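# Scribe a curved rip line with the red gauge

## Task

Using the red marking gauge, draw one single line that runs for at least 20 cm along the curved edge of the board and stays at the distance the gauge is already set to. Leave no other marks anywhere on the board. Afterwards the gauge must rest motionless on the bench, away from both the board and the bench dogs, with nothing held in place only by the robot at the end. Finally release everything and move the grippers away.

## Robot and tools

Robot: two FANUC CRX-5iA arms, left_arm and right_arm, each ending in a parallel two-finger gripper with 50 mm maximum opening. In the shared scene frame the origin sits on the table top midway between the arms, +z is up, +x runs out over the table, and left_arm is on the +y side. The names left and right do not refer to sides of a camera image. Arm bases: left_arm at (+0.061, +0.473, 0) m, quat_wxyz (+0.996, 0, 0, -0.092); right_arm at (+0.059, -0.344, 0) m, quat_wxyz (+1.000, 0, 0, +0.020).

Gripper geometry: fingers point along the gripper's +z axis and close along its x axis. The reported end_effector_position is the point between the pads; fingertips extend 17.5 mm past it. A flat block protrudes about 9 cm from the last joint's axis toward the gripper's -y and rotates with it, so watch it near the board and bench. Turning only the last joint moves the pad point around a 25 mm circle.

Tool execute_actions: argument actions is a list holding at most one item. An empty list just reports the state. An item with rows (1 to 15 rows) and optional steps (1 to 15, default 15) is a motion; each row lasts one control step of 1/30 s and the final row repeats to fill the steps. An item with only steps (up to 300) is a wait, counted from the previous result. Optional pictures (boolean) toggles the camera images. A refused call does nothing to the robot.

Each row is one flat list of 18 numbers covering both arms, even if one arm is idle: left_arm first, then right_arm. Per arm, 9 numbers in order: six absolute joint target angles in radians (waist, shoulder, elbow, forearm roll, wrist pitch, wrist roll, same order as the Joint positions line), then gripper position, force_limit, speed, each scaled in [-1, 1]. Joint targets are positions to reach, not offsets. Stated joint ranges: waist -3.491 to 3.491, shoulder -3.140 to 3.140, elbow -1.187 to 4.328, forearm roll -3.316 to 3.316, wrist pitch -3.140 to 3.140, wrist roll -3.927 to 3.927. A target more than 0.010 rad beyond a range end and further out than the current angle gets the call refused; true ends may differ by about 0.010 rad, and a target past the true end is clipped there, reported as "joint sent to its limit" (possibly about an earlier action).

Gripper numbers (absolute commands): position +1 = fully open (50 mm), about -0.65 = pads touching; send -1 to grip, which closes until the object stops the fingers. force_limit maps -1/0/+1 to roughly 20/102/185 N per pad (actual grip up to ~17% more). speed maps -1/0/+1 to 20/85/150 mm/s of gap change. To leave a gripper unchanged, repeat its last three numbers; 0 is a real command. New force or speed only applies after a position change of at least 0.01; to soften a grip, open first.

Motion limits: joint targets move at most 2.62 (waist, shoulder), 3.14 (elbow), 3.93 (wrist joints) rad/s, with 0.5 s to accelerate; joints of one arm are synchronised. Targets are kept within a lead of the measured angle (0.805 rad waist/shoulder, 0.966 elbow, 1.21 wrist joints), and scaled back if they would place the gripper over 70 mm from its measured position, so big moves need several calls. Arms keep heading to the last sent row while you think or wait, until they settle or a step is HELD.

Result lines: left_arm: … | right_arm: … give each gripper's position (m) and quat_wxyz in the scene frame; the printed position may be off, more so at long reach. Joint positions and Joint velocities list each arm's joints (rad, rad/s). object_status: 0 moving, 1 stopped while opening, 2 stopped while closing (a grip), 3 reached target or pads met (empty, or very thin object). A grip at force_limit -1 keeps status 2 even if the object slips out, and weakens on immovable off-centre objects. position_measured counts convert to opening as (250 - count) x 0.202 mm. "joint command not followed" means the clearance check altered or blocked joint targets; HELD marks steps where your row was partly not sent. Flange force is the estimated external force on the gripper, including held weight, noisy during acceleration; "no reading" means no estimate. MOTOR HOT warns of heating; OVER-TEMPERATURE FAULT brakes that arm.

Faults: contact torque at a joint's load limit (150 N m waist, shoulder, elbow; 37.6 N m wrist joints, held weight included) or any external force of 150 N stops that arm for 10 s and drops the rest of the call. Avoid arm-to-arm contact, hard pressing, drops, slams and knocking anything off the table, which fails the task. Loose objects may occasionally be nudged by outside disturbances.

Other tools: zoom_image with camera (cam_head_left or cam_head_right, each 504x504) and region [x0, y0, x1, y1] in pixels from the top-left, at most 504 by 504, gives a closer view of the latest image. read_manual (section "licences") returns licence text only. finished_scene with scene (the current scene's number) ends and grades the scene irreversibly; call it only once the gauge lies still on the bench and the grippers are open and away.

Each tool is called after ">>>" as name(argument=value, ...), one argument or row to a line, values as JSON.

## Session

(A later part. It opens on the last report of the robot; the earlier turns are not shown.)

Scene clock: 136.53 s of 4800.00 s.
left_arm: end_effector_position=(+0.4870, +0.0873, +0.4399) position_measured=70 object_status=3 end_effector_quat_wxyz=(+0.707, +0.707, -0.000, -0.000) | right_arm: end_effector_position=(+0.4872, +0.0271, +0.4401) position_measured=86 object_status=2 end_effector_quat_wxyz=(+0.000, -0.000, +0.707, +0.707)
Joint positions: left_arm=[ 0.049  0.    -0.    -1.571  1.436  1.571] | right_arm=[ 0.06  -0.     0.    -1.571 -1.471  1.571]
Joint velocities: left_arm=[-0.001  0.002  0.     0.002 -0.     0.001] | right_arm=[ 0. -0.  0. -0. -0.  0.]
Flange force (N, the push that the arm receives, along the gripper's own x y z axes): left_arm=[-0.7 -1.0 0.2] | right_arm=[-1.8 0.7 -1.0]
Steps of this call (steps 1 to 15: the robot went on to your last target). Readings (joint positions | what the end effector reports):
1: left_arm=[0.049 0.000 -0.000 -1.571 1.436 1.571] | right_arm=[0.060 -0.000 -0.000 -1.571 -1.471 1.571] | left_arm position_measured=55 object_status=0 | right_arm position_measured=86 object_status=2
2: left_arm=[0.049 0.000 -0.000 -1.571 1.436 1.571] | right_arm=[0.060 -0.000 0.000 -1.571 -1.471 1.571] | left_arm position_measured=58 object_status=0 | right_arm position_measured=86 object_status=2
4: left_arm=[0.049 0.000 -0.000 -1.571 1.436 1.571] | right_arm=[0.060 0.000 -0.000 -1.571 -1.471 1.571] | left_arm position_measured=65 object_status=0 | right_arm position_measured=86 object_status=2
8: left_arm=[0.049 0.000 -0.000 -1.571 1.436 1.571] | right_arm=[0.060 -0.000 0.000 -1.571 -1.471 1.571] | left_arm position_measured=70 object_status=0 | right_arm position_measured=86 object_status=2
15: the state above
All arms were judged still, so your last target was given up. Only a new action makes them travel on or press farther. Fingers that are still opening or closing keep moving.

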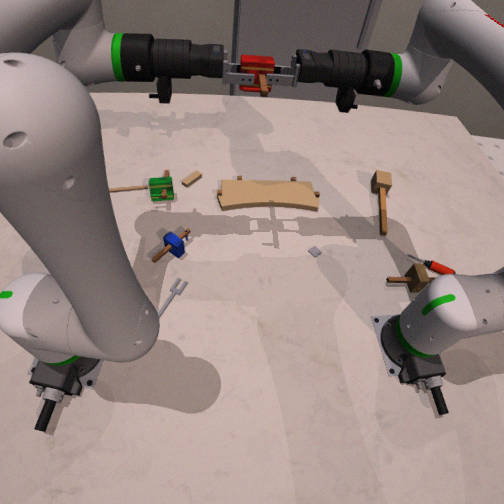

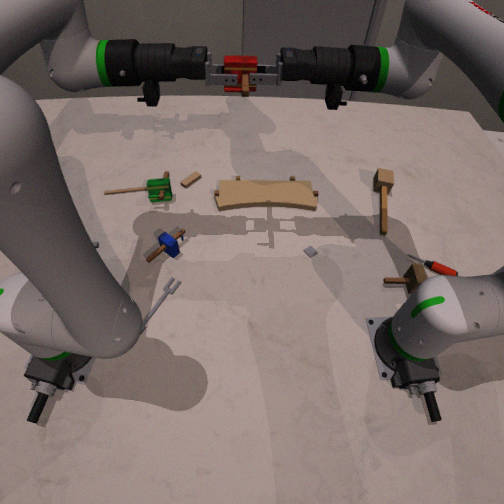

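>>> execute_actions(
  actions=[
    {"rows":[[0.049,0,0,-1.571,1.436,1.571,-1,-0.3,-0.5,0.06,0,0,-1.571,-1.471,1.571,-1,-0.4,-0.5]]},
  ],
  pictures=false,
)

>>> execute_actions(
  actions=[
    {"rows":[[0.049,0,0,-1.571,1.436,1.571,-1,-0.3,-0.5,0.06,0,0,-1.571,-1.471,1.571,1,-0.4,-0.5]]},
  ],
  pictures=false,
)

>>> execute_actions(
  actions=[
    {"rows":[[0.049,0,0,-1.571,1.436,1.571,-1,-0.3,-0.5,-0.2,0,0,-1.571,-1.731,1.571,1,-0.4,-0.5]]},
  ],
  pictures=false,
)

>>> execute_actions(
  actions=[
    {"rows":[[-0.1,0,0,0,-1.571,2.15,-1,-0.3,-0.5,-0.6,0,0,-1.571,-1.731,1.571,1,-0.4,-0.5]]},
  ],
  pictures=false,
)

>>> execute_actions(
  actions=[
    {"steps":80},
  ],
)

Scene clock: 150.07 s of 4800.00 s.
left_arm: end_effector_position=(+0.4869, +0.0873, +0.4399) position_measured=86 object_status=2 end_effector_quat_wxyz=(+0.707, +0.707, -0.000, -0.000) | right_arm: end_effector_position=(+0.4873, +0.0271, +0.4401) position_measured=86 object_status=2 end_effector_quat_wxyz=(+0.000, -0.000, +0.707, +0.707)
Joint positions: left_arm=[ 0.049 -0.    -0.    -1.571  1.436  1.571] | right_arm=[ 0.06  -0.     0.    -1.571 -1.471  1.571]
Joint velocities: left_arm=[-0.001  0.002  0.001 -0.001  0.    -0.   ] | right_arm=[-0.     0.    -0.     0.001  0.001 -0.   ]
Flange force (N, the push that the arm receives, along the gripper's own x y z axes): left_arm=[19.3 0.1 -1.6] | right_arm=[21.4 0.1 -4.3]
Steps of this call (steps 1 to 90: nothing new was sent; then 10.03 s passed at rest; steps 91 to 105: all 15 steps of this action). Readings (joint positions | what the end effector reports):
91: left_arm=[0.049 -0.000 -0.000 -1.571 1.436 1.571] | right_arm=[0.060 -0.000 0.000 -1.571 -1.471 1.571] | left_arm position_measured=77 object_status=0 | right_arm position_measured=86 object_status=2
92: left_arm=[0.049 -0.000 -0.000 -1.571 1.436 1.571] | right_arm=[0.060 -0.000 0.000 -1.571 -1.471 1.571] | left_arm position_measured=85 object_status=0 | right_arm position_measured=86 object_status=2
94: left_arm=[0.049 -0.000 -0.000 -1.571 1.436 1.571] | right_arm=[0.060 -0.000 0.000 -1.571 -1.471 1.571] | left_arm position_measured=86 object_status=0 | right_arm position_measured=86 object_status=2
98: left_arm=[0.049 -0.000 -0.000 -1.571 1.436 1.571] | right_arm=[0.060 -0.000 0.000 -1.571 -1.471 1.571] | left_arm position_measured=86 object_status=0 | right_arm position_measured=86 object_status=2
105: the state above

Scene clock: 150.57 s of 4800.00 s.
left_arm: end_effector_position=(+0.4869, +0.0873, +0.4399) position_measured=86 object_status=2 end_effector_quat_wxyz=(+0.707, +0.707, -0.000, -0.000) | right_arm: end_effector_position=(+0.4873, +0.0271, +0.4401) position_measured=3 object_status=0 end_effector_quat_wxyz=(+0.000, -0.000, +0.707, +0.707)
Joint positions: left_arm=[ 0.049 -0.    -0.    -1.571  1.436  1.571] | right_arm=[ 0.06  -0.     0.    -1.571 -1.471  1.571]
Joint velocities: left_arm=[-0.    -0.002  0.     0.001 -0.     0.001] | right_arm=[ 0.    -0.    -0.001  0.     0.    -0.   ]
Flange force (N, the push that the arm receives, along the gripper's own x y z axes): left_arm=[-2.7 -2.2 -1.0] | right_arm=[-2.0 1.5 -1.8]
Steps of this call (steps 1 to 15: all 15 steps of this action). Readings (joint positions | what the end effector reports):
1: left_arm=[0.049 -0.000 -0.000 -1.571 1.436 1.571] | right_arm=[0.060 -0.000 -0.000 -1.571 -1.471 1.571] | left_arm position_measured=86 object_status=2 | right_arm position_measured=80 object_status=0
2: left_arm=[0.049 -0.000 -0.000 -1.571 1.437 1.571] | right_arm=[0.060 -0.000 0.000 -1.571 -1.471 1.571] | left_arm position_measured=86 object_status=2 | right_arm position_measured=71 object_status=0
4: left_arm=[0.049 -0.000 -0.000 -1.571 1.437 1.571] | right_arm=[0.060 -0.000 0.000 -1.571 -1.471 1.571] | left_arm position_measured=86 object_status=2 | right_arm position_measured=54 object_status=0
8: left_arm=[0.049 -0.000 -0.000 -1.571 1.436 1.571] | right_arm=[0.060 -0.000 0.000 -1.571 -1.471 1.571] | left_arm position_measured=86 object_status=2 | right_arm position_measured=19 object_status=0
15: the state above

Scene clock: 151.07 s of 4800.00 s.
left_arm: end_effector_position=(+0.4869, +0.0873, +0.4399) position_measured=86 object_status=2 end_effector_quat_wxyz=(+0.707, +0.707, -0.000, -0.000) | right_arm: end_effector_position=(+0.4841, -0.0835, +0.4401) position_measured=3 object_status=3 end_effector_quat_wxyz=(+0.000, -0.000, +0.707, +0.707)
Joint positions: left_arm=[ 0.049 -0.    -0.    -1.571  1.436  1.571] | right_arm=[-0.198 -0.     0.    -1.571 -1.729  1.571]
Joint velocities: left_arm=[-0.001 -0.002  0.     0.     0.    -0.   ] | right_arm=[-0.053 -0.001  0.    -0.001 -0.055 -0.   ]
Flange force (N, the push that the arm receives, along the gripper's own x y z axes): left_arm=[-2.3 -2.9 -0.3] | right_arm=[0.2 2.8 -11.4]
Steps of this call (steps 1 to 15: all 15 steps of this action). Readings (joint positions | what the end effector reports):
1: left_arm=[0.049 -0.000 -0.000 -1.571 1.436 1.571] | right_arm=[0.059 -0.000 0.000 -1.571 -1.471 1.571] | left_arm position_measured=86 object_status=2 | right_arm position_measured=3 object_status=0
2: left_arm=[0.049 -0.000 -0.000 -1.571 1.436 1.571] | right_arm=[0.055 -0.000 0.000 -1.571 -1.476 1.571] | left_arm position_measured=86 object_status=2 | right_arm position_measured=3 object_status=3
4: left_arm=[0.049 -0.000 -0.000 -1.571 1.436 1.571] | right_arm=[0.028 -0.000 0.000 -1.571 -1.503 1.571] | left_arm position_measured=86 object_status=2 | right_arm position_measured=3 object_status=3
8: left_arm=[0.049 -0.000 -0.000 -1.571 1.436 1.571] | right_arm=[-0.082 -0.000 0.000 -1.571 -1.612 1.571] | left_arm position_measured=86 object_status=2 | right_arm position_measured=3 object_status=3
15: the state above

Scene clock: 151.57 s of 4800.00 s.
left_arm: end_effector_position=(+0.5928, +0.0510, +0.5684) position_measured=86 object_status=2 end_effector_quat_wxyz=(+0.821, +0.524, +0.229, +0.003) | right_arm: end_effector_position=(+0.5434, -0.2283, +0.4401) position_measured=3 object_status=3 end_effector_quat_wxyz=(+0.111, +0.111, +0.698, +0.698)
Joint positions: left_arm=[ 0.003 -0.    -0.    -1.151  1.016  1.748] | right_arm=[-0.514 -0.     0.    -1.571 -1.731  1.571]
Joint velocities: left_arm=[-0.098 -0.002  0.001  1.068 -1.073  0.38 ] | right_arm=[-0.724  0.    -0.    -0.001 -0.002 -0.   ]
Flange force (N, the push that the arm receives, along the gripper's own x y z axes): left_arm=[-1.4 -2.9 0.0] | right_arm=[-3.7 1.5 -5.1]
Steps of this call (steps 1 to 15: all 15 steps of this action). Readings (joint positions | what the end effector reports):
1: left_arm=[0.049 -0.000 -0.000 -1.570 1.435 1.571] | right_arm=[-0.200 -0.000 0.000 -1.571 -1.730 1.571] | left_arm position_measured=86 object_status=2 | right_arm position_measured=3 object_status=3
2: left_arm=[0.048 -0.000 -0.000 -1.563 1.428 1.575] | right_arm=[-0.205 -0.000 0.000 -1.571 -1.730 1.571] | left_arm position_measured=86 object_status=2 | right_arm position_measured=3 object_status=3
4: left_arm=[0.043 -0.000 -0.000 -1.523 1.388 1.594] | right_arm=[-0.232 -0.000 0.000 -1.571 -1.730 1.571] | left_arm position_measured=86 object_status=2 | right_arm position_measured=3 object_status=3
8: left_arm=[0.028 -0.000 -0.000 -1.391 1.256 1.654] | right_arm=[-0.336 -0.000 0.000 -1.571 -1.730 1.571] | left_arm position_measured=86 object_status=2 | right_arm position_measured=3 object_status=3
15: the state above

Scene clock: 154.23 s of 4800.00 s.
left_arm: end_effector_position=(+0.4445, +0.2040, +0.2670) position_measured=86 object_status=2 end_effector_quat_wxyz=(-0.000, -0.147, +0.989, +0.000) | right_arm: end_effector_position=(+0.5514, -0.2702, +0.4401) position_measured=3 object_status=3 end_effector_quat_wxyz=(+0.141, +0.140, +0.693, +0.693)
Joint positions: left_arm=[-0.1   -0.    -0.    -0.    -1.571  2.15 ] | right_arm=[-0.6    0.    -0.    -1.571 -1.731  1.571]
Joint velocities: left_arm=[ 0.     0.002 -0.    -0.001  0.    -0.001] | right_arm=[-0.     0.001  0.     0.     0.     0.   ]
Flange force (N, the push that the arm receives, along the gripper's own x y z axes): left_arm=[2.6 0.4 3.4] | right_arm=[-2.6 1.6 -1.9]
Steps of this call (steps 1 to 80: the robot went on to your last target). Readings (joint positions | what the end effector reports):
1: left_arm=[0.000 -0.000 -0.000 -1.114 0.979 1.761] | right_arm=[-0.537 -0.000 0.000 -1.571 -1.731 1.571] | left_arm position_measured=86 object_status=2 | right_arm position_measured=3 object_status=3
2: left_arm=[-0.003 -0.000 -0.000 -1.077 0.941 1.774] | right_arm=[-0.558 -0.000 0.000 -1.571 -1.731 1.571] | left_arm position_measured=86 object_status=2 | right_arm position_measured=3 object_status=3
4: left_arm=[-0.010 -0.000 -0.000 -1.003 0.860 1.800] | right_arm=[-0.586 -0.000 0.000 -1.571 -1.731 1.571] | left_arm position_measured=86 object_status=2 | right_arm position_measured=3 object_status=3
8: left_arm=[-0.023 -0.000 -0.000 -0.855 0.681 1.852] | right_arm=[-0.599 -0.000 0.000 -1.571 -1.731 1.571] | left_arm position_measured=86 object_status=2 | right_arm position_measured=3 object_status=3
80: the state above

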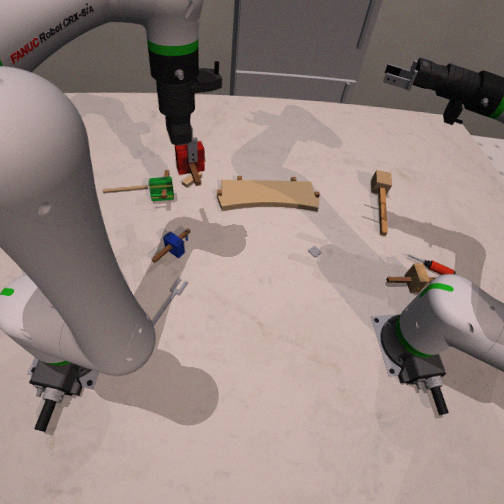

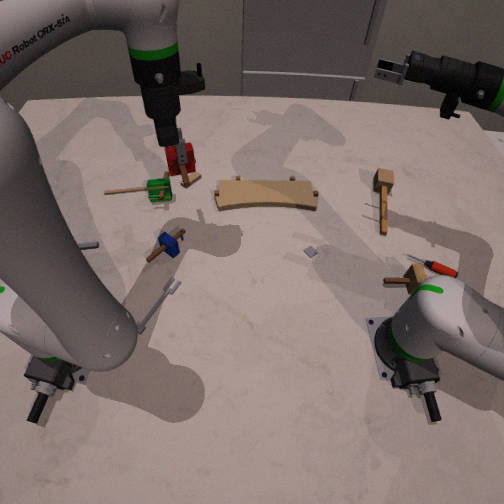

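>>> execute_actions(
  actions=[
    {"rows":[[-0.2894,0.275,-0.045,0,-1.251,2.249,-1,-0.3,-0.5,-0.6,0,0,-1.571,-1.731,1.571,1,-0.4,-0.5]]},
  ],
  pictures=false,
)

>>> execute_actions(
  actions=[
    {"steps":15},
  ],
  pictures=false,
)

>>> execute_actions(
  actions=[
    {"rows":[[-0.2894,0.3179,-0.0986,0,-1.1543,2.249,-1,-0.3,-0.5,-0.6,0,0,-1.571,-1.731,1.571,1,-0.4,-0.5]]},
  ],
  pictures=false,
)

>>> execute_actions(
  actions=[
    {"rows":[[-0.2766,0.3444,-0.0636,0,-1.1628,2.2365,-1,-0.3,-0.5,-0.6,0,0,-1.571,-1.731,1.571,1,-0.4,-0.5]]},
  ],
)

>>> zoom_image(
  camera="cam_head_right",
  region=[190,160,290,250],
)

Scene clock: 173.97 s of 4800.00 s.
left_arm: end_effector_position=(+0.4696, +0.1059, +0.1309) position_measured=86 object_status=2 end_effector_quat_wxyz=(-0.000, -0.106, +0.994, +0.000) | right_arm: end_effector_position=(+0.5514, -0.2702, +0.4401) position_measured=3 object_status=3 end_effector_quat_wxyz=(+0.141, +0.140, +0.693, +0.693)
Joint positions: left_arm=[-0.272  0.25  -0.041  0.    -1.28   2.24 ] | right_arm=[-0.6    0.    -0.    -1.571 -1.731  1.571]
Joint velocities: left_arm=[-0.27   0.392 -0.064  0.001  0.451  0.14 ] | right_arm=[ 0.    -0.001  0.    -0.001  0.001  0.001]
Flange force (N, the push that the arm receives, along the gripper's own x y z axes): left_arm=[-2.3 -12.8 16.7] | right_arm=[-2.1 2.3 -1.5]
Steps of this call (steps 1 to 15: the robot went on to your last target; steps 16 to 90: nothing new was sent; then 16.23 s passed at rest; steps 91 to 105: all 15 steps of this action). Readings (joint positions | what the end effector reports):
91: left_arm=[-0.100 0.000 0.000 0.000 -1.571 2.150] | right_arm=[-0.600 0.000 0.000 -1.571 -1.731 1.571] | left_arm position_measured=86 object_status=2 | right_arm position_measured=3 object_status=3
92: left_arm=[-0.104 0.005 -0.000 0.000 -1.565 2.152] | right_arm=[-0.600 0.000 -0.000 -1.571 -1.731 1.571] | left_arm position_measured=86 object_status=2 | right_arm position_measured=3 object_status=3
94: left_arm=[-0.122 0.031 -0.005 0.000 -1.534 2.162] | right_arm=[-0.600 0.000 0.000 -1.571 -1.731 1.571] | left_arm position_measured=86 object_status=2 | right_arm position_measured=3 object_status=3
98: left_arm=[-0.181 0.117 -0.019 0.000 -1.435 2.192] | right_arm=[-0.600 0.000 -0.000 -1.571 -1.731 1.571] | left_arm position_measured=86 object_status=2 | right_arm position_measured=3 object_status=3
105: the state above

Scene clock: 174.47 s of 4800.00 s.
left_arm: end_effector_position=(+0.4691, +0.0961, +0.1163) position_measured=86 object_status=2 end_effector_quat_wxyz=(-0.000, -0.102, +0.995, +0.000) | right_arm: end_effector_position=(+0.5514, -0.2702, +0.4401) position_measured=3 object_status=3 end_effector_quat_wxyz=(+0.141, +0.140, +0.693, +0.693)
Joint positions: left_arm=[-0.289  0.275 -0.045  0.    -1.251  2.249] | right_arm=[-0.6    0.     0.    -1.571 -1.731  1.571]
Joint velocities: left_arm=[-0.001 -0.001  0.     0.    -0.     0.   ] | right_arm=[ 0.     0.     0.     0.001 -0.    -0.001]
Flange force (N, the push that the arm receives, along the gripper's own x y z axes): left_arm=[2.6 0.6 3.6] | right_arm=[-1.6 2.4 -2.4]
Steps of this call (steps 1 to 15: the robot went on to your last target). Readings (joint positions | what the end effector reports):
1: left_arm=[-0.280 0.261 -0.043 0.000 -1.267 2.244] | right_arm=[-0.600 0.000 -0.000 -1.571 -1.731 1.571] | left_arm position_measured=86 object_status=2 | right_arm position_measured=3 object_status=3
2: left_arm=[-0.285 0.269 -0.044 0.000 -1.259 2.247] | right_arm=[-0.600 0.000 -0.000 -1.571 -1.731 1.571] | left_arm position_measured=86 object_status=2 | right_arm position_measured=3 object_status=3
4: left_arm=[-0.288 0.274 -0.045 0.000 -1.253 2.248] | right_arm=[-0.600 0.000 -0.000 -1.571 -1.731 1.571] | left_arm position_measured=86 object_status=2 | right_arm position_measured=3 object_status=3
8: left_arm=[-0.289 0.275 -0.045 0.000 -1.251 2.249] | right_arm=[-0.600 0.000 -0.000 -1.571 -1.731 1.571] | left_arm position_measured=86 object_status=2 | right_arm position_measured=3 object_status=3
15: the state above

Scene clock: 174.97 s of 4800.00 s.
left_arm: end_effector_position=(+0.4708, +0.0953, +0.0725) position_measured=86 object_status=2 end_effector_quat_wxyz=(+0.000, -0.102, +0.995, +0.000) | right_arm: end_effector_position=(+0.5514, -0.2702, +0.4401) position_measured=3 object_status=3 end_effector_quat_wxyz=(+0.141, +0.140, +0.693, +0.693)
Joint positions: left_arm=[-0.289  0.318 -0.099 -0.    -1.154  2.249] | right_arm=[-0.6    0.     0.    -1.571 -1.731  1.571]
Joint velocities: left_arm=[ 0.     0.001 -0.001  0.     0.001 -0.   ] | right_arm=[-0.     0.     0.001 -0.    -0.001 -0.001]
Flange force (N, the push that the arm receives, along the gripper's own x y z axes): left_arm=[2.4 0.8 2.7] | right_arm=[-3.7 2.7 -0.9]
Steps of this call (steps 1 to 15: all 15 steps of this action). Readings (joint positions | what the end effector reports):
1: left_arm=[-0.289 0.275 -0.045 0.000 -1.250 2.249] | right_arm=[-0.600 0.000 0.000 -1.571 -1.731 1.571] | left_arm position_measured=86 object_status=2 | right_arm position_measured=3 object_status=3
2: left_arm=[-0.289 0.278 -0.049 0.000 -1.243 2.249] | right_arm=[-0.600 0.000 -0.000 -1.571 -1.731 1.571] | left_arm position_measured=86 object_status=2 | right_arm position_measured=3 object_status=3
4: left_arm=[-0.289 0.295 -0.070 -0.000 -1.205 2.249] | right_arm=[-0.600 0.000 -0.000 -1.571 -1.731 1.571] | left_arm position_measured=86 object_status=2 | right_arm position_measured=3 object_status=3
8: left_arm=[-0.289 0.317 -0.097 -0.000 -1.158 2.249] | right_arm=[-0.600 0.000 -0.000 -1.571 -1.731 1.571] | left_arm position_measured=86 object_status=2 | right_arm position_measured=3 object_status=3
15: the state above

Scene clock: 175.47 s of 4800.00 s.
left_arm: end_effector_position=(+0.4858, +0.0952, +0.0723) position_measured=86 object_status=2 end_effector_quat_wxyz=(-0.000, -0.102, +0.995, +0.000) | right_arm: end_effector_position=(+0.5514, -0.2702, +0.4401) position_measured=3 object_status=3 end_effector_quat_wxyz=(+0.141, +0.140, +0.693, +0.693)
Joint positions: left_arm=[-0.277  0.344 -0.064  0.    -1.163  2.237] | right_arm=[-0.6    0.    -0.    -1.571 -1.731  1.571]
Joint velocities: left_arm=[ 0.002 -0.     0.001 -0.    -0.    -0.003] | right_arm=[-0.001 -0.    -0.    -0.    -0.001 -0.   ]
Flange force (N, the push that the arm receives, along the gripper's own x y z axes): left_arm=[3.7 3.1 2.0] | right_arm=[-2.7 0.8 -1.6]
Steps of this call (steps 1 to 15: all 15 steps of this action). Readings (joint positions | what the end effector reports):
1: left_arm=[-0.289 0.318 -0.098 -0.000 -1.154 2.249] | right_arm=[-0.600 0.000 -0.000 -1.571 -1.731 1.571] | left_arm position_measured=86 object_status=2 | right_arm position_measured=3 object_status=3
2: left_arm=[-0.287 0.323 -0.093 -0.000 -1.156 2.247] | right_arm=[-0.600 0.000 -0.000 -1.571 -1.731 1.571] | left_arm position_measured=86 object_status=2 | right_arm position_measured=3 object_status=3
4: left_arm=[-0.281 0.336 -0.074 -0.000 -1.160 2.241] | right_arm=[-0.600 0.000 -0.000 -1.571 -1.731 1.571] | left_arm position_measured=86 object_status=2 | right_arm position_measured=3 object_status=3
8: left_arm=[-0.277 0.344 -0.065 0.000 -1.163 2.237] | right_arm=[-0.600 0.000 -0.000 -1.571 -1.731 1.571] | left_arm position_measured=86 object_status=2 | right_arm position_measured=3 object_status=3
15: the state above

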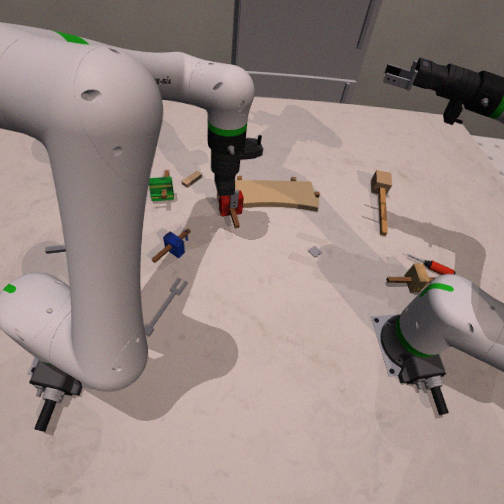

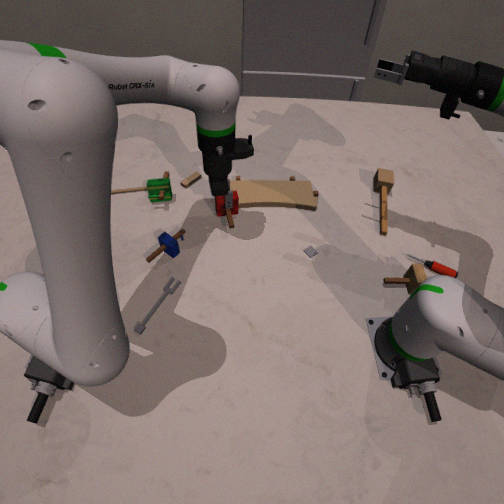

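Region (190, 160, 290, 250) of cam_head_right's 504x504 image, scaled by 5.040, with more detail than that image has; it fills the top 454 rows of this view, and the rest is white.

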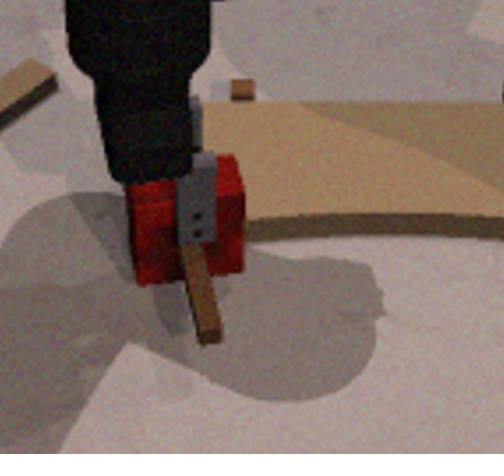

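>>> execute_actions(
  actions=[
    {"rows":[[-0.2749,0.3479,-0.0589,0,-1.164,2.2348,-1,-0.3,-0.5,-0.6,0,0,-1.571,-1.731,1.571,1,-0.4,-0.5]]},
  ],
  pictures=false,
)

>>> execute_actions(
  actions=[
    {"rows":[[-0.2736,0.3506,-0.0554,0,-1.1648,2.2335,-1,-0.3,-0.5,-0.6,0,0,-1.571,-1.731,1.571,1,-0.4,-0.5]]},
  ],
  pictures=false,
)

Scene clock: 189.00 s of 4800.00 s.
left_arm: end_effector_position=(+0.4877, +0.0952, +0.0723) position_measured=86 object_status=2 end_effector_quat_wxyz=(-0.000, -0.102, +0.995, -0.000) | right_arm: end_effector_position=(+0.5514, -0.2702, +0.4401) position_measured=3 object_status=3 end_effector_quat_wxyz=(+0.141, +0.140, +0.693, +0.693)
Joint positions: left_arm=[-0.275  0.348 -0.059  0.    -1.164  2.235] | right_arm=[-0.6    0.    -0.    -1.571 -1.731  1.571]
Joint velocities: left_arm=[ 0.002 -0.     0.    -0.     0.001  0.   ] | right_arm=[-0.     0.001 -0.    -0.    -0.001  0.   ]
Flange force (N, the push that the arm receives, along the gripper's own x y z axes): left_arm=[33.3 6.7 -8.4] | right_arm=[-0.4 1.5 -1.5]
Steps of this call (steps 1 to 15: the robot went on to your last target; steps 16 to 90: nothing new was sent; then 10.03 s passed at rest; steps 91 to 105: all 15 steps of this action). Readings (joint positions | what the end effector reports):
91: left_arm=[-0.276 0.345 -0.063 0.000 -1.163 2.236] | right_arm=[-0.600 0.000 0.000 -1.571 -1.731 1.571] | left_arm position_measured=86 object_status=2 | right_arm position_measured=3 object_status=3
92: left_arm=[-0.276 0.346 -0.062 0.000 -1.163 2.236] | right_arm=[-0.600 0.000 -0.000 -1.571 -1.731 1.571] | left_arm position_measured=86 object_status=2 | right_arm position_measured=3 object_status=3
94: left_arm=[-0.275 0.347 -0.060 0.000 -1.164 2.235] | right_arm=[-0.600 0.000 0.000 -1.571 -1.731 1.571] | left_arm position_measured=86 object_status=2 | right_arm position_measured=3 object_status=3
98: left_arm=[-0.275 0.348 -0.059 0.000 -1.164 2.235] | right_arm=[-0.600 0.000 -0.000 -1.571 -1.731 1.571] | left_arm position_measured=86 object_status=2 | right_arm position_measured=3 object_status=3
105: the state above

Scene clock: 189.50 s of 4800.00 s.
left_arm: end_effector_position=(+0.4893, +0.0953, +0.0722) position_measured=86 object_status=2 end_effector_quat_wxyz=(-0.000, -0.102, +0.995, +0.000) | right_arm: end_effector_position=(+0.5514, -0.2702, +0.4401) position_measured=3 object_status=3 end_effector_quat_wxyz=(+0.141, +0.140, +0.693, +0.693)
Joint positions: left_arm=[-0.274  0.351 -0.055  0.    -1.165  2.233] | right_arm=[-0.6    0.    -0.    -1.571 -1.731  1.571]
Joint velocities: left_arm=[ 0.002 -0.001 -0.    -0.001  0.     0.001] | right_arm=[ 0.    -0.     0.     0.     0.001  0.   ]
Flange force (N, the push that the arm receives, along the gripper's own x y z axes): left_arm=[63.8 7.0 -21.8] | right_arm=[-2.3 2.2 -1.8]
Steps of this call (steps 1 to 15: all 15 steps of this action). Readings (joint positions | what the end effector reports):
1: left_arm=[-0.275 0.348 -0.059 0.000 -1.164 2.235] | right_arm=[-0.600 0.000 0.000 -1.571 -1.731 1.571] | left_arm position_measured=86 object_status=2 | right_arm position_measured=3 object_status=3
2: left_arm=[-0.274 0.349 -0.058 0.000 -1.164 2.234] | right_arm=[-0.600 0.000 -0.000 -1.571 -1.731 1.571] | left_arm position_measured=86 object_status=2 | right_arm position_measured=3 object_status=3
4: left_arm=[-0.274 0.350 -0.056 0.000 -1.165 2.234] | right_arm=[-0.600 0.000 -0.000 -1.571 -1.731 1.571] | left_arm position_measured=86 object_status=2 | right_arm position_measured=3 object_status=3
8: left_arm=[-0.274 0.350 -0.056 0.000 -1.165 2.234] | right_arm=[-0.600 0.000 0.000 -1.571 -1.731 1.571] | left_arm position_measured=86 object_status=2 | right_arm position_measured=3 object_status=3
15: the state above

>>> execute_actions(
  actions=[
    {"rows":[[-0.2759,0.3458,-0.0617,0,-1.1633,2.236,-1,-0.3,-0.5,-0.6,0,0,-1.571,-1.731,1.571,1,-0.4,-0.5]]},
  ],
  pictures=false,
)

>>> execute_actions(
  actions=[
    {"rows":[[-0.2759,0.3458,-0.0617,0,-1.1633,2.266,-1,-0.3,-0.5,-0.6,0,0,-1.571,-1.731,1.571,1,-0.4,-0.5]]},
  ],
  pictures=false,
)

>>> execute_actions(
  actions=[
    {"rows":[[-0.2759,0.3458,-0.0617,0,-1.1633,2.206,-1,-0.3,-0.5,-0.6,0,0,-1.571,-1.731,1.571,1,-0.4,-0.5]]},
  ],
  pictures=false,
)

Scene clock: 199.83 s of 4800.00 s.
left_arm: end_effector_position=(+0.4867, +0.0953, +0.0723) position_measured=86 object_status=2 end_effector_quat_wxyz=(+0.000, -0.102, +0.995, +0.000) | right_arm: end_effector_position=(+0.5514, -0.2702, +0.4401) position_measured=3 object_status=3 end_effector_quat_wxyz=(+0.141, +0.140, +0.693, +0.693)
Joint positions: left_arm=[-0.276  0.346 -0.062 -0.    -1.163  2.236] | right_arm=[-0.6    0.    -0.    -1.571 -1.731  1.571]
Joint velocities: left_arm=[-0.003 -0.001 -0.     0.004 -0.001 -0.   ] | right_arm=[ 0.     0.    -0.    -0.001  0.     0.   ]
Flange force (N, the push that the arm receives, along the gripper's own x y z axes): left_arm=[12.4 1.2 -3.3] | right_arm=[-0.3 1.6 -1.7]
Steps of this call (steps 1 to 15: the robot went on to your last target; steps 16 to 90: nothing new was sent; then 6.83 s passed at rest; steps 91 to 105: all 15 steps of this action). Readings (joint positions | what the end effector reports):
91: left_arm=[-0.274 0.350 -0.056 0.000 -1.165 2.233] | right_arm=[-0.600 0.000 0.000 -1.571 -1.731 1.571] | left_arm position_measured=86 object_status=2 | right_arm position_measured=3 object_status=3
92: left_arm=[-0.274 0.349 -0.057 -0.000 -1.164 2.234] | right_arm=[-0.600 0.000 0.000 -1.571 -1.731 1.571] | left_arm position_measured=86 object_status=2 | right_arm position_measured=3 object_status=3
94: left_arm=[-0.275 0.347 -0.060 -0.000 -1.163 2.235] | right_arm=[-0.600 0.000 0.000 -1.571 -1.731 1.571] | left_arm position_measured=86 object_status=2 | right_arm position_measured=3 object_status=3
98: left_arm=[-0.275 0.346 -0.061 -0.000 -1.163 2.236] | right_arm=[-0.600 0.000 0.000 -1.571 -1.731 1.571] | left_arm position_measured=86 object_status=2 | right_arm position_measured=3 object_status=3
105: the state above

Scene clock: 200.33 s of 4800.00 s.
left_arm: end_effector_position=(+0.4873, +0.0954, +0.0723) position_measured=86 object_status=2 end_effector_quat_wxyz=(-0.000, -0.117, +0.993, +0.000) | right_arm: end_effector_position=(+0.5514, -0.2702, +0.4401) position_measured=3 object_status=3 end_effector_quat_wxyz=(+0.141, +0.140, +0.693, +0.693)
Joint positions: left_arm=[-0.276  0.346 -0.062 -0.    -1.163  2.266] | right_arm=[-0.6    0.    -0.    -1.571 -1.731  1.571]
Joint velocities: left_arm=[ 0.    -0.001 -0.001  0.001 -0.    -0.001] | right_arm=[ 0.    -0.    -0.     0.001 -0.001  0.001]
Flange force (N, the push that the arm receives, along the gripper's own x y z axes): left_arm=[9.5 -1.6 2.0] | right_arm=[-4.2 1.9 -2.2]
Steps of this call (steps 1 to 15: all 15 steps of this action). Readings (joint positions | what the end effector reports):
1: left_arm=[-0.276 0.346 -0.062 -0.000 -1.163 2.237] | right_arm=[-0.600 0.000 0.000 -1.571 -1.731 1.571] | left_arm position_measured=86 object_status=2 | right_arm position_measured=3 object_status=3
2: left_arm=[-0.276 0.346 -0.062 -0.000 -1.163 2.244] | right_arm=[-0.600 0.000 -0.000 -1.571 -1.731 1.571] | left_arm position_measured=86 object_status=2 | right_arm position_measured=3 object_status=3
4: left_arm=[-0.276 0.346 -0.062 -0.000 -1.163 2.258] | right_arm=[-0.600 0.000 -0.000 -1.571 -1.731 1.571] | left_arm position_measured=86 object_status=2 | right_arm position_measured=3 object_status=3
8: left_arm=[-0.276 0.346 -0.062 -0.000 -1.163 2.265] | right_arm=[-0.600 0.000 -0.000 -1.571 -1.731 1.571] | left_arm position_measured=86 object_status=2 | right_arm position_measured=3 object_status=3
15: the state above

Scene clock: 200.83 s of 4800.00 s.
left_arm: end_effector_position=(+0.4858, +0.0951, +0.0723) position_measured=86 object_status=2 end_effector_quat_wxyz=(-0.000, -0.087, +0.996, +0.000) | right_arm: end_effector_position=(+0.5514, -0.2702, +0.4401) position_measured=3 object_status=3 end_effector_quat_wxyz=(+0.141, +0.140, +0.693, +0.693)
Joint positions: left_arm=[-0.276  0.346 -0.062 -0.    -1.163  2.206] | right_arm=[-0.6    0.     0.    -1.571 -1.731  1.571]
Joint velocities: left_arm=[-0.001  0.001 -0.    -0.     0.    -0.003] | right_arm=[ 0.     0.     0.001 -0.    -0.    -0.002]
Flange force (N, the push that the arm receives, along the gripper's own x y z axes): left_arm=[9.7 5.1 2.5] | right_arm=[-1.3 1.8 -1.4]
Steps of this call (steps 1 to 15: all 15 steps of this action). Readings (joint positions | what the end effector reports):
1: left_arm=[-0.276 0.346 -0.062 -0.000 -1.163 2.266] | right_arm=[-0.600 0.000 0.000 -1.571 -1.731 1.571] | left_arm position_measured=86 object_status=2 | right_arm position_measured=3 object_status=3
2: left_arm=[-0.276 0.346 -0.062 -0.000 -1.163 2.260] | right_arm=[-0.600 0.000 0.000 -1.571 -1.731 1.571] | left_arm position_measured=86 object_status=2 | right_arm position_measured=3 object_status=3
4: left_arm=[-0.276 0.346 -0.062 -0.000 -1.163 2.230] | right_arm=[-0.600 0.000 0.000 -1.571 -1.731 1.571] | left_arm position_measured=86 object_status=2 | right_arm position_measured=3 object_status=3
8: left_arm=[-0.276 0.346 -0.062 -0.000 -1.163 2.208] | right_arm=[-0.600 0.000 -0.000 -1.571 -1.731 1.571] | left_arm position_measured=86 object_status=2 | right_arm position_measured=3 object_status=3
15: the state above

>>> execute_actions(
  actions=[
    {"rows":[[-0.2759,0.3458,-0.0617,0,-1.1633,2.29,-1,-0.3,-0.5,-0.6,0,0,-1.571,-1.731,1.571,1,-0.4,-0.5]]},
  ],
  pictures=false,
)

>>> execute_actions(
  actions=[
    {"rows":[[-0.2759,0.3458,-0.0617,0,-1.1633,2.315,-1,-0.3,-0.5,-0.6,0,0,-1.571,-1.731,1.571,1,-0.4,-0.5]]},
  ],
  pictures=false,
)

Scene clock: 209.07 s of 4800.00 s.
left_arm: end_effector_position=(+0.4878, +0.0954, +0.0724) position_measured=86 object_status=2 end_effector_quat_wxyz=(-0.000, -0.129, +0.992, -0.000) | right_arm: end_effector_position=(+0.5514, -0.2702, +0.4401) position_measured=3 object_status=3 end_effector_quat_wxyz=(+0.141, +0.140, +0.693, +0.693)
Joint positions: left_arm=[-0.276  0.346 -0.062  0.    -1.163  2.29 ] | right_arm=[-0.6    0.     0.    -1.571 -1.731  1.571]
Joint velocities: left_arm=[ 0.    -0.001  0.001 -0.001 -0.     0.001] | right_arm=[ 0.    -0.001 -0.    -0.001  0.001 -0.001]
Flange force (N, the push that the arm receives, along the gripper's own x y z axes): left_arm=[30.6 -3.8 -1.0] | right_arm=[-2.1 2.0 -2.0]
Steps of this call (steps 1 to 15: the robot went on to your last target; steps 16 to 90: nothing new was sent; then 4.73 s passed at rest; steps 91 to 105: all 15 steps of this action). Readings (joint positions | what the end effector reports):
91: left_arm=[-0.276 0.346 -0.062 -0.000 -1.163 2.206] | right_arm=[-0.600 0.000 -0.000 -1.571 -1.731 1.571] | left_arm position_measured=86 object_status=2 | right_arm position_measured=3 object_status=3
92: left_arm=[-0.276 0.346 -0.062 -0.000 -1.163 2.213] | right_arm=[-0.600 0.000 0.000 -1.571 -1.731 1.571] | left_arm position_measured=86 object_status=2 | right_arm position_measured=3 object_status=3
94: left_arm=[-0.276 0.346 -0.062 0.000 -1.163 2.250] | right_arm=[-0.600 0.000 -0.000 -1.571 -1.731 1.571] | left_arm position_measured=86 object_status=2 | right_arm position_measured=3 object_status=3
98: left_arm=[-0.276 0.346 -0.062 0.000 -1.163 2.287] | right_arm=[-0.600 0.000 -0.000 -1.571 -1.731 1.571] | left_arm position_measured=86 object_status=2 | right_arm position_measured=3 object_status=3
105: the state above

Scene clock: 209.57 s of 4800.00 s.
left_arm: end_effector_position=(+0.4884, +0.0957, +0.0723) position_measured=86 object_status=2 end_effector_quat_wxyz=(-0.000, -0.141, +0.990, +0.000) | right_arm: end_effector_position=(+0.5514, -0.2702, +0.4401) position_measured=3 object_status=3 end_effector_quat_wxyz=(+0.141, +0.140, +0.693, +0.693)
Joint positions: left_arm=[-0.276  0.346 -0.062  0.    -1.163  2.315] | right_arm=[-0.6    0.    -0.    -1.571 -1.731  1.571]
Joint velocities: left_arm=[0.001 0.    0.    0.    0.    0.001] | right_arm=[-0.    -0.    -0.    -0.    -0.002  0.   ]
Flange force (N, the push that the arm receives, along the gripper's own x y z axes): left_arm=[59.1 1.1 -12.1] | right_arm=[-1.8 1.6 -2.2]
Steps of this call (steps 1 to 15: all 15 steps of this action). Readings (joint positions | what the end effector reports):
1: left_arm=[-0.276 0.346 -0.062 0.000 -1.163 2.291] | right_arm=[-0.600 0.000 -0.000 -1.571 -1.731 1.571] | left_arm position_measured=86 object_status=2 | right_arm position_measured=3 object_status=3
2: left_arm=[-0.276 0.346 -0.062 0.000 -1.163 2.297] | right_arm=[-0.600 0.000 -0.000 -1.571 -1.731 1.571] | left_arm position_measured=86 object_status=2 | right_arm position_measured=3 object_status=3
4: left_arm=[-0.276 0.346 -0.062 0.000 -1.164 2.309] | right_arm=[-0.600 0.000 -0.000 -1.571 -1.731 1.571] | left_arm position_measured=86 object_status=2 | right_arm position_measured=3 object_status=3
8: left_arm=[-0.276 0.346 -0.062 0.000 -1.164 2.314] | right_arm=[-0.600 0.000 -0.000 -1.571 -1.731 1.571] | left_arm position_measured=86 object_status=2 | right_arm position_measured=3 object_status=3
15: the state above

>>> execute_actions(
  actions=[
    {"rows":[[-0.2794,0.3385,-0.0713,0,-1.161,2.266,-1,-0.3,-0.5,-0.6,0,0,-1.571,-1.731,1.571,1,-0.4,-0.5]],"steps":8},
  ],
  pictures=false,
)

>>> execute_actions(
  actions=[
    {"rows":[[-0.4077,0.5184,0.1847,0,-1.2371,2.19,-1,-0.3,-0.5,-0.6,0,0,-1.571,-1.731,1.571,1,-0.4,-0.5]]},
  ],
  pictures=false,
)

>>> execute_actions(
  actions=[
    {"rows":[[-0.5332,0.7059,0.4782,0,-1.3431,2.152,-1,-0.3,-0.5,-0.6,0,0,-1.571,-1.731,1.571,1,-0.4,-0.5]]},
  ],
  pictures=false,
)

>>> execute_actions(
  actions=[
    {"rows":[[-0.5274,0.7157,0.4943,0,-1.3494,2.146,-1,-0.3,-0.5,-0.6,0,0,-1.571,-1.731,1.571,1,-0.4,-0.5]]},
  ],
)

Scene clock: 229.70 s of 4800.00 s.
left_arm: end_effector_position=(+0.4837, +0.0956, +0.0724) position_measured=86 object_status=2 end_effector_quat_wxyz=(+0.000, -0.117, +0.993, +0.000) | right_arm: end_effector_position=(+0.5514, -0.2702, +0.4401) position_measured=3 object_status=3 end_effector_quat_wxyz=(+0.141, +0.140, +0.693, +0.693)
Joint positions: left_arm=[-0.279  0.339 -0.071 -0.    -1.161  2.268] | right_arm=[-0.6    0.    -0.    -1.571 -1.731  1.571]
Joint velocities: left_arm=[-0.007 -0.003 -0.006  0.009 -0.004 -0.023] | right_arm=[ 0.     0.    -0.     0.001  0.    -0.   ]
Flange force (N, the push that the arm receives, along the gripper's own x y z axes): left_arm=[3.6 3.2 2.6] | right_arm=[-2.4 2.2 -1.9]
Steps of this call (steps 1 to 15: the robot went on to your last target; steps 16 to 90: nothing new was sent; then 16.87 s passed at rest; steps 91 to 98: all 8 steps of this action). Readings (joint positions | what the end effector reports):
91: left_arm=[-0.276 0.346 -0.062 -0.000 -1.163 2.315] | right_arm=[-0.600 0.000 0.000 -1.571 -1.731 1.571] | left_arm position_measured=86 object_status=2 | right_arm position_measured=3 object_status=3
92: left_arm=[-0.276 0.345 -0.063 -0.000 -1.163 2.308] | right_arm=[-0.600 0.000 -0.000 -1.571 -1.731 1.571] | left_arm position_measured=86 object_status=2 | right_arm position_measured=3 object_status=3
94: left_arm=[-0.277 0.341 -0.067 -0.001 -1.161 2.283] | right_arm=[-0.600 0.000 -0.000 -1.571 -1.731 1.571] | left_arm position_measured=86 object_status=2 | right_arm position_measured=3 object_status=3
98: the state above

Scene clock: 230.20 s of 4800.00 s.
left_arm: end_effector_position=(+0.4949, +0.0007, +0.0723) position_measured=86 object_status=2 end_effector_quat_wxyz=(-0.000, -0.014, +1.000, -0.000) | right_arm: end_effector_position=(+0.5514, -0.2702, +0.4401) position_measured=3 object_status=3 end_effector_quat_wxyz=(+0.141, +0.140, +0.693, +0.693)
Joint positions: left_arm=[-0.407  0.518  0.184  0.    -1.237  2.19 ] | right_arm=[-0.6    0.     0.    -1.571 -1.731  1.571]
Joint velocities: left_arm=[-0.004  0.007  0.012 -0.    -0.003 -0.003] | right_arm=[-0.     0.     0.    -0.001 -0.     0.002]
Flange force (N, the push that the arm receives, along the gripper's own x y z axes): left_arm=[1.7 0.8 4.5] | right_arm=[-1.9 1.9 -1.2]
Steps of this call (steps 1 to 15: all 15 steps of this action). Readings (joint positions | what the end effector reports):
1: left_arm=[-0.279 0.339 -0.070 -0.000 -1.161 2.267] | right_arm=[-0.600 0.000 -0.000 -1.571 -1.731 1.571] | left_arm position_measured=86 object_status=2 | right_arm position_measured=3 object_status=3
2: left_arm=[-0.282 0.343 -0.065 -0.000 -1.164 2.264] | right_arm=[-0.600 0.000 -0.000 -1.571 -1.731 1.571] | left_arm position_measured=86 object_status=2 | right_arm position_measured=3 object_status=3
4: left_arm=[-0.298 0.365 -0.033 -0.000 -1.175 2.254] | right_arm=[-0.600 0.000 -0.000 -1.571 -1.731 1.571] | left_arm position_measured=86 object_status=2 | right_arm position_measured=3 object_status=3
8: left_arm=[-0.362 0.454 0.094 0.000 -1.211 2.216] | right_arm=[-0.600 0.000 0.000 -1.571 -1.731 1.571] | left_arm position_measured=86 object_status=2 | right_arm position_measured=3 object_status=3
15: the state above

Scene clock: 230.70 s of 4800.00 s.
left_arm: end_effector_position=(+0.4883, -0.0993, +0.0719) position_measured=86 object_status=2 end_effector_quat_wxyz=(-0.000, +0.068, +0.998, +0.000) | right_arm: end_effector_position=(+0.5514, -0.2702, +0.4401) position_measured=3 object_status=3 end_effector_quat_wxyz=(+0.141, +0.140, +0.693, +0.693)
Joint positions: left_arm=[-0.533  0.705  0.477 -0.    -1.343  2.152] | right_arm=[-0.6    0.     0.    -1.571 -1.731  1.571]
Joint velocities: left_arm=[-0.006  0.012  0.025 -0.003 -0.01  -0.004] | right_arm=[ 0.    -0.001  0.    -0.    -0.    -0.001]
Flange force (N, the push that the arm receives, along the gripper's own x y z axes): left_arm=[0.1 -6.6 3.9] | right_arm=[-3.2 1.7 -2.4]
Steps of this call (steps 1 to 15: all 15 steps of this action). Readings (joint positions | what the end effector reports):
1: left_arm=[-0.408 0.518 0.185 0.000 -1.237 2.190] | right_arm=[-0.600 0.000 0.000 -1.571 -1.731 1.571] | left_arm position_measured=86 object_status=2 | right_arm position_measured=3 object_status=3
2: left_arm=[-0.410 0.522 0.191 0.000 -1.239 2.189] | right_arm=[-0.600 0.000 -0.000 -1.571 -1.731 1.571] | left_arm position_measured=86 object_status=2 | right_arm position_measured=3 object_status=3
4: left_arm=[-0.424 0.543 0.223 0.000 -1.251 2.185] | right_arm=[-0.600 0.000 -0.000 -1.571 -1.731 1.571] | left_arm position_measured=86 object_status=2 | right_arm position_measured=3 object_status=3
8: left_arm=[-0.482 0.629 0.357 0.000 -1.299 2.168] | right_arm=[-0.600 0.000 -0.000 -1.571 -1.731 1.571] | left_arm position_measured=86 object_status=2 | right_arm position_measured=3 object_status=3
15: the state above

Scene clock: 231.20 s of 4800.00 s.
left_arm: end_effector_position=(+0.4941, -0.0996, +0.0720) position_measured=86 object_status=2 end_effector_quat_wxyz=(+0.000, +0.068, +0.998, +0.000) | right_arm: end_effector_position=(+0.5514, -0.2702, +0.4401) position_measured=3 object_status=3 end_effector_quat_wxyz=(+0.141, +0.140, +0.693, +0.693)
Joint positions: left_arm=[-0.527  0.716  0.494 -0.    -1.349  2.146] | right_arm=[-0.6    0.     0.    -1.571 -1.731  1.571]
Joint velocities: left_arm=[ 0.     0.     0.001  0.    -0.     0.001] | right_arm=[-0.    -0.    -0.    -0.    -0.002 -0.001]
Flange force (N, the push that the arm receives, along the gripper's own x y z axes): left_arm=[2.8 1.5 3.1] | right_arm=[-2.3 1.9 -2.4]
Steps of this call (steps 1 to 15: all 15 steps of this action). Readings (joint positions | what the end effector reports):
1: left_arm=[-0.533 0.706 0.478 -0.000 -1.343 2.152] | right_arm=[-0.600 0.000 -0.000 -1.571 -1.731 1.571] | left_arm position_measured=86 object_status=2 | right_arm position_measured=3 object_status=3
2: left_arm=[-0.532 0.709 0.483 -0.000 -1.345 2.150] | right_arm=[-0.600 0.000 0.000 -1.571 -1.731 1.571] | left_arm position_measured=86 object_status=2 | right_arm position_measured=3 object_status=3
4: left_arm=[-0.529 0.713 0.490 -0.000 -1.348 2.147] | right_arm=[-0.600 0.000 -0.000 -1.571 -1.731 1.571] | left_arm position_measured=86 object_status=2 | right_arm position_measured=3 object_status=3
8: left_arm=[-0.528 0.715 0.494 -0.000 -1.349 2.146] | right_arm=[-0.600 0.000 -0.000 -1.571 -1.731 1.571] | left_arm position_measured=86 object_status=2 | right_arm position_measured=3 object_status=3
15: the state above

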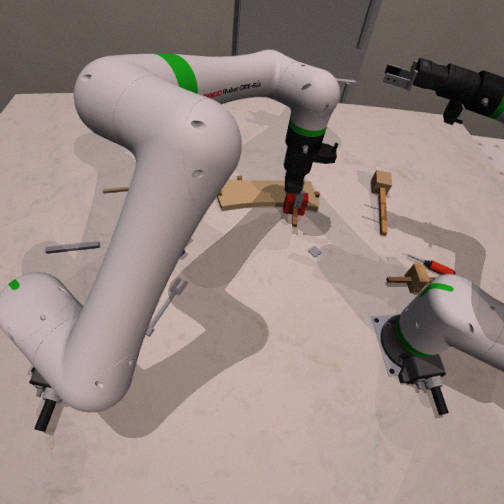

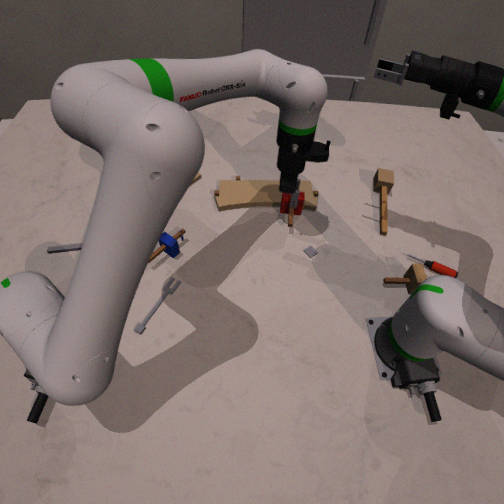

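>>> execute_actions(
  actions=[
    {"rows":[[-0.5255,0.719,0.4997,0,-1.3515,2.144,-1,-0.3,-0.5,-0.6,0,0,-1.571,-1.731,1.571,1,-0.4,-0.5]]},
  ],
  pictures=false,
)

>>> execute_actions(
  actions=[
    {"rows":[[-0.5245,0.7206,0.5024,0,-1.3526,2.143,-1,-0.3,-0.5,-0.6,0,0,-1.571,-1.731,1.571,1,-0.4,-0.5]]},
  ],
  pictures=false,
)

>>> execute_actions(
  actions=[
    {"rows":[[-0.5245,0.7206,0.5024,0,-1.3526,2.163,-1,-0.3,-0.5,-0.6,0,0,-1.571,-1.731,1.571,1,-0.4,-0.5]]},
  ],
  pictures=false,
)

Scene clock: 241.07 s of 4800.00 s.
left_arm: end_effector_position=(+0.4961, -0.0996, +0.0720) position_measured=86 object_status=2 end_effector_quat_wxyz=(-0.000, +0.068, +0.998, -0.000) | right_arm: end_effector_position=(+0.5514, -0.2702, +0.4401) position_measured=3 object_status=3 end_effector_quat_wxyz=(+0.141, +0.140, +0.693, +0.693)
Joint positions: left_arm=[-0.526  0.719  0.5    0.    -1.351  2.144] | right_arm=[-0.6    0.    -0.    -1.571 -1.731  1.571]
Joint velocities: left_arm=[ 0.001  0.    -0.001  0.    -0.     0.   ] | right_arm=[-0.    -0.    -0.    -0.     0.001 -0.001]
Flange force (N, the push that the arm receives, along the gripper's own x y z axes): left_arm=[6.2 5.2 3.4] | right_arm=[-2.9 2.4 -2.1]
Steps of this call (steps 1 to 15: the robot went on to your last target; steps 16 to 90: nothing new was sent; then 6.37 s passed at rest; steps 91 to 105: all 15 steps of this action). Readings (joint positions | what the end effector reports):
91: left_arm=[-0.527 0.716 0.495 0.000 -1.350 2.146] | right_arm=[-0.600 0.000 -0.000 -1.571 -1.731 1.571] | left_arm position_measured=86 object_status=2 | right_arm position_measured=3 object_status=3
92: left_arm=[-0.527 0.717 0.496 0.000 -1.350 2.145] | right_arm=[-0.600 0.000 0.000 -1.571 -1.731 1.571] | left_arm position_measured=86 object_status=2 | right_arm position_measured=3 object_status=3
94: left_arm=[-0.526 0.718 0.499 0.000 -1.351 2.144] | right_arm=[-0.600 0.000 -0.000 -1.571 -1.731 1.571] | left_arm position_measured=86 object_status=2 | right_arm position_measured=3 object_status=3
98: left_arm=[-0.526 0.719 0.500 0.000 -1.351 2.144] | right_arm=[-0.600 0.000 0.000 -1.571 -1.731 1.571] | left_arm position_measured=86 object_status=2 | right_arm position_measured=3 object_status=3
105: the state above

Scene clock: 241.57 s of 4800.00 s.
left_arm: end_effector_position=(+0.4971, -0.0996, +0.0720) position_measured=86 object_status=2 end_effector_quat_wxyz=(-0.000, +0.068, +0.998, -0.000) | right_arm: end_effector_position=(+0.5514, -0.2702, +0.4401) position_measured=3 object_status=3 end_effector_quat_wxyz=(+0.141, +0.140, +0.693, +0.693)
Joint positions: left_arm=[-0.525  0.721  0.502  0.    -1.353  2.143] | right_arm=[-0.6    0.    -0.    -1.571 -1.731  1.571]
Joint velocities: left_arm=[-0.    -0.001 -0.001 -0.001  0.     0.   ] | right_arm=[ 0.    -0.001  0.     0.    -0.    -0.   ]
Flange force (N, the push that the arm receives, along the gripper's own x y z axes): left_arm=[2.1 1.9 1.3] | right_arm=[-2.4 2.2 -1.6]
Steps of this call (steps 1 to 15: all 15 steps of this action). Readings (joint positions | what the end effector reports):
1: left_arm=[-0.525 0.719 0.500 0.000 -1.352 2.144] | right_arm=[-0.600 0.000 0.000 -1.571 -1.731 1.571] | left_arm position_measured=86 object_status=2 | right_arm position_measured=3 object_status=3
2: left_arm=[-0.525 0.720 0.501 0.000 -1.352 2.144] | right_arm=[-0.600 0.000 -0.000 -1.571 -1.731 1.571] | left_arm position_measured=86 object_status=2 | right_arm position_measured=3 object_status=3
4: left_arm=[-0.525 0.720 0.502 0.000 -1.352 2.143] | right_arm=[-0.600 0.000 -0.000 -1.571 -1.731 1.571] | left_arm position_measured=86 object_status=2 | right_arm position_measured=3 object_status=3
8: left_arm=[-0.525 0.721 0.502 0.000 -1.353 2.143] | right_arm=[-0.600 0.000 0.000 -1.571 -1.731 1.571] | left_arm position_measured=86 object_status=2 | right_arm position_measured=3 object_status=3
15: the state above

Scene clock: 242.07 s of 4800.00 s.
left_arm: end_effector_position=(+0.4976, -0.0996, +0.0720) position_measured=86 object_status=2 end_effector_quat_wxyz=(-0.000, +0.058, +0.998, -0.000) | right_arm: end_effector_position=(+0.5514, -0.2702, +0.4401) position_measured=3 object_status=3 end_effector_quat_wxyz=(+0.141, +0.140, +0.693, +0.693)
Joint positions: left_arm=[-0.524  0.721  0.502  0.    -1.353  2.163] | right_arm=[-0.6    0.    -0.    -1.571 -1.731  1.571]
Joint velocities: left_arm=[-0.001 -0.001  0.     0.001 -0.    -0.   ] | right_arm=[ 0.  0. -0.  0. -0.  0.]
Flange force (N, the push that the arm receives, along the gripper's own x y z axes): left_arm=[2.6 1.8 2.5] | right_arm=[-3.2 2.1 -1.8]
Steps of this call (steps 1 to 15: all 15 steps of this action). Readings (joint positions | what the end effector reports):
1: left_arm=[-0.525 0.721 0.502 0.000 -1.353 2.143] | right_arm=[-0.600 0.000 0.000 -1.571 -1.731 1.571] | left_arm position_measured=86 object_status=2 | right_arm position_measured=3 object_status=3
2: left_arm=[-0.525 0.721 0.502 0.000 -1.353 2.149] | right_arm=[-0.600 0.000 -0.000 -1.571 -1.731 1.571] | left_arm position_measured=86 object_status=2 | right_arm position_measured=3 object_status=3
4: left_arm=[-0.524 0.721 0.502 0.000 -1.353 2.158] | right_arm=[-0.600 0.000 0.000 -1.571 -1.731 1.571] | left_arm position_measured=86 object_status=2 | right_arm position_measured=3 object_status=3
8: left_arm=[-0.524 0.721 0.502 0.000 -1.353 2.162] | right_arm=[-0.600 0.000 0.000 -1.571 -1.731 1.571] | left_arm position_measured=86 object_status=2 | right_arm position_measured=3 object_status=3
15: the state above


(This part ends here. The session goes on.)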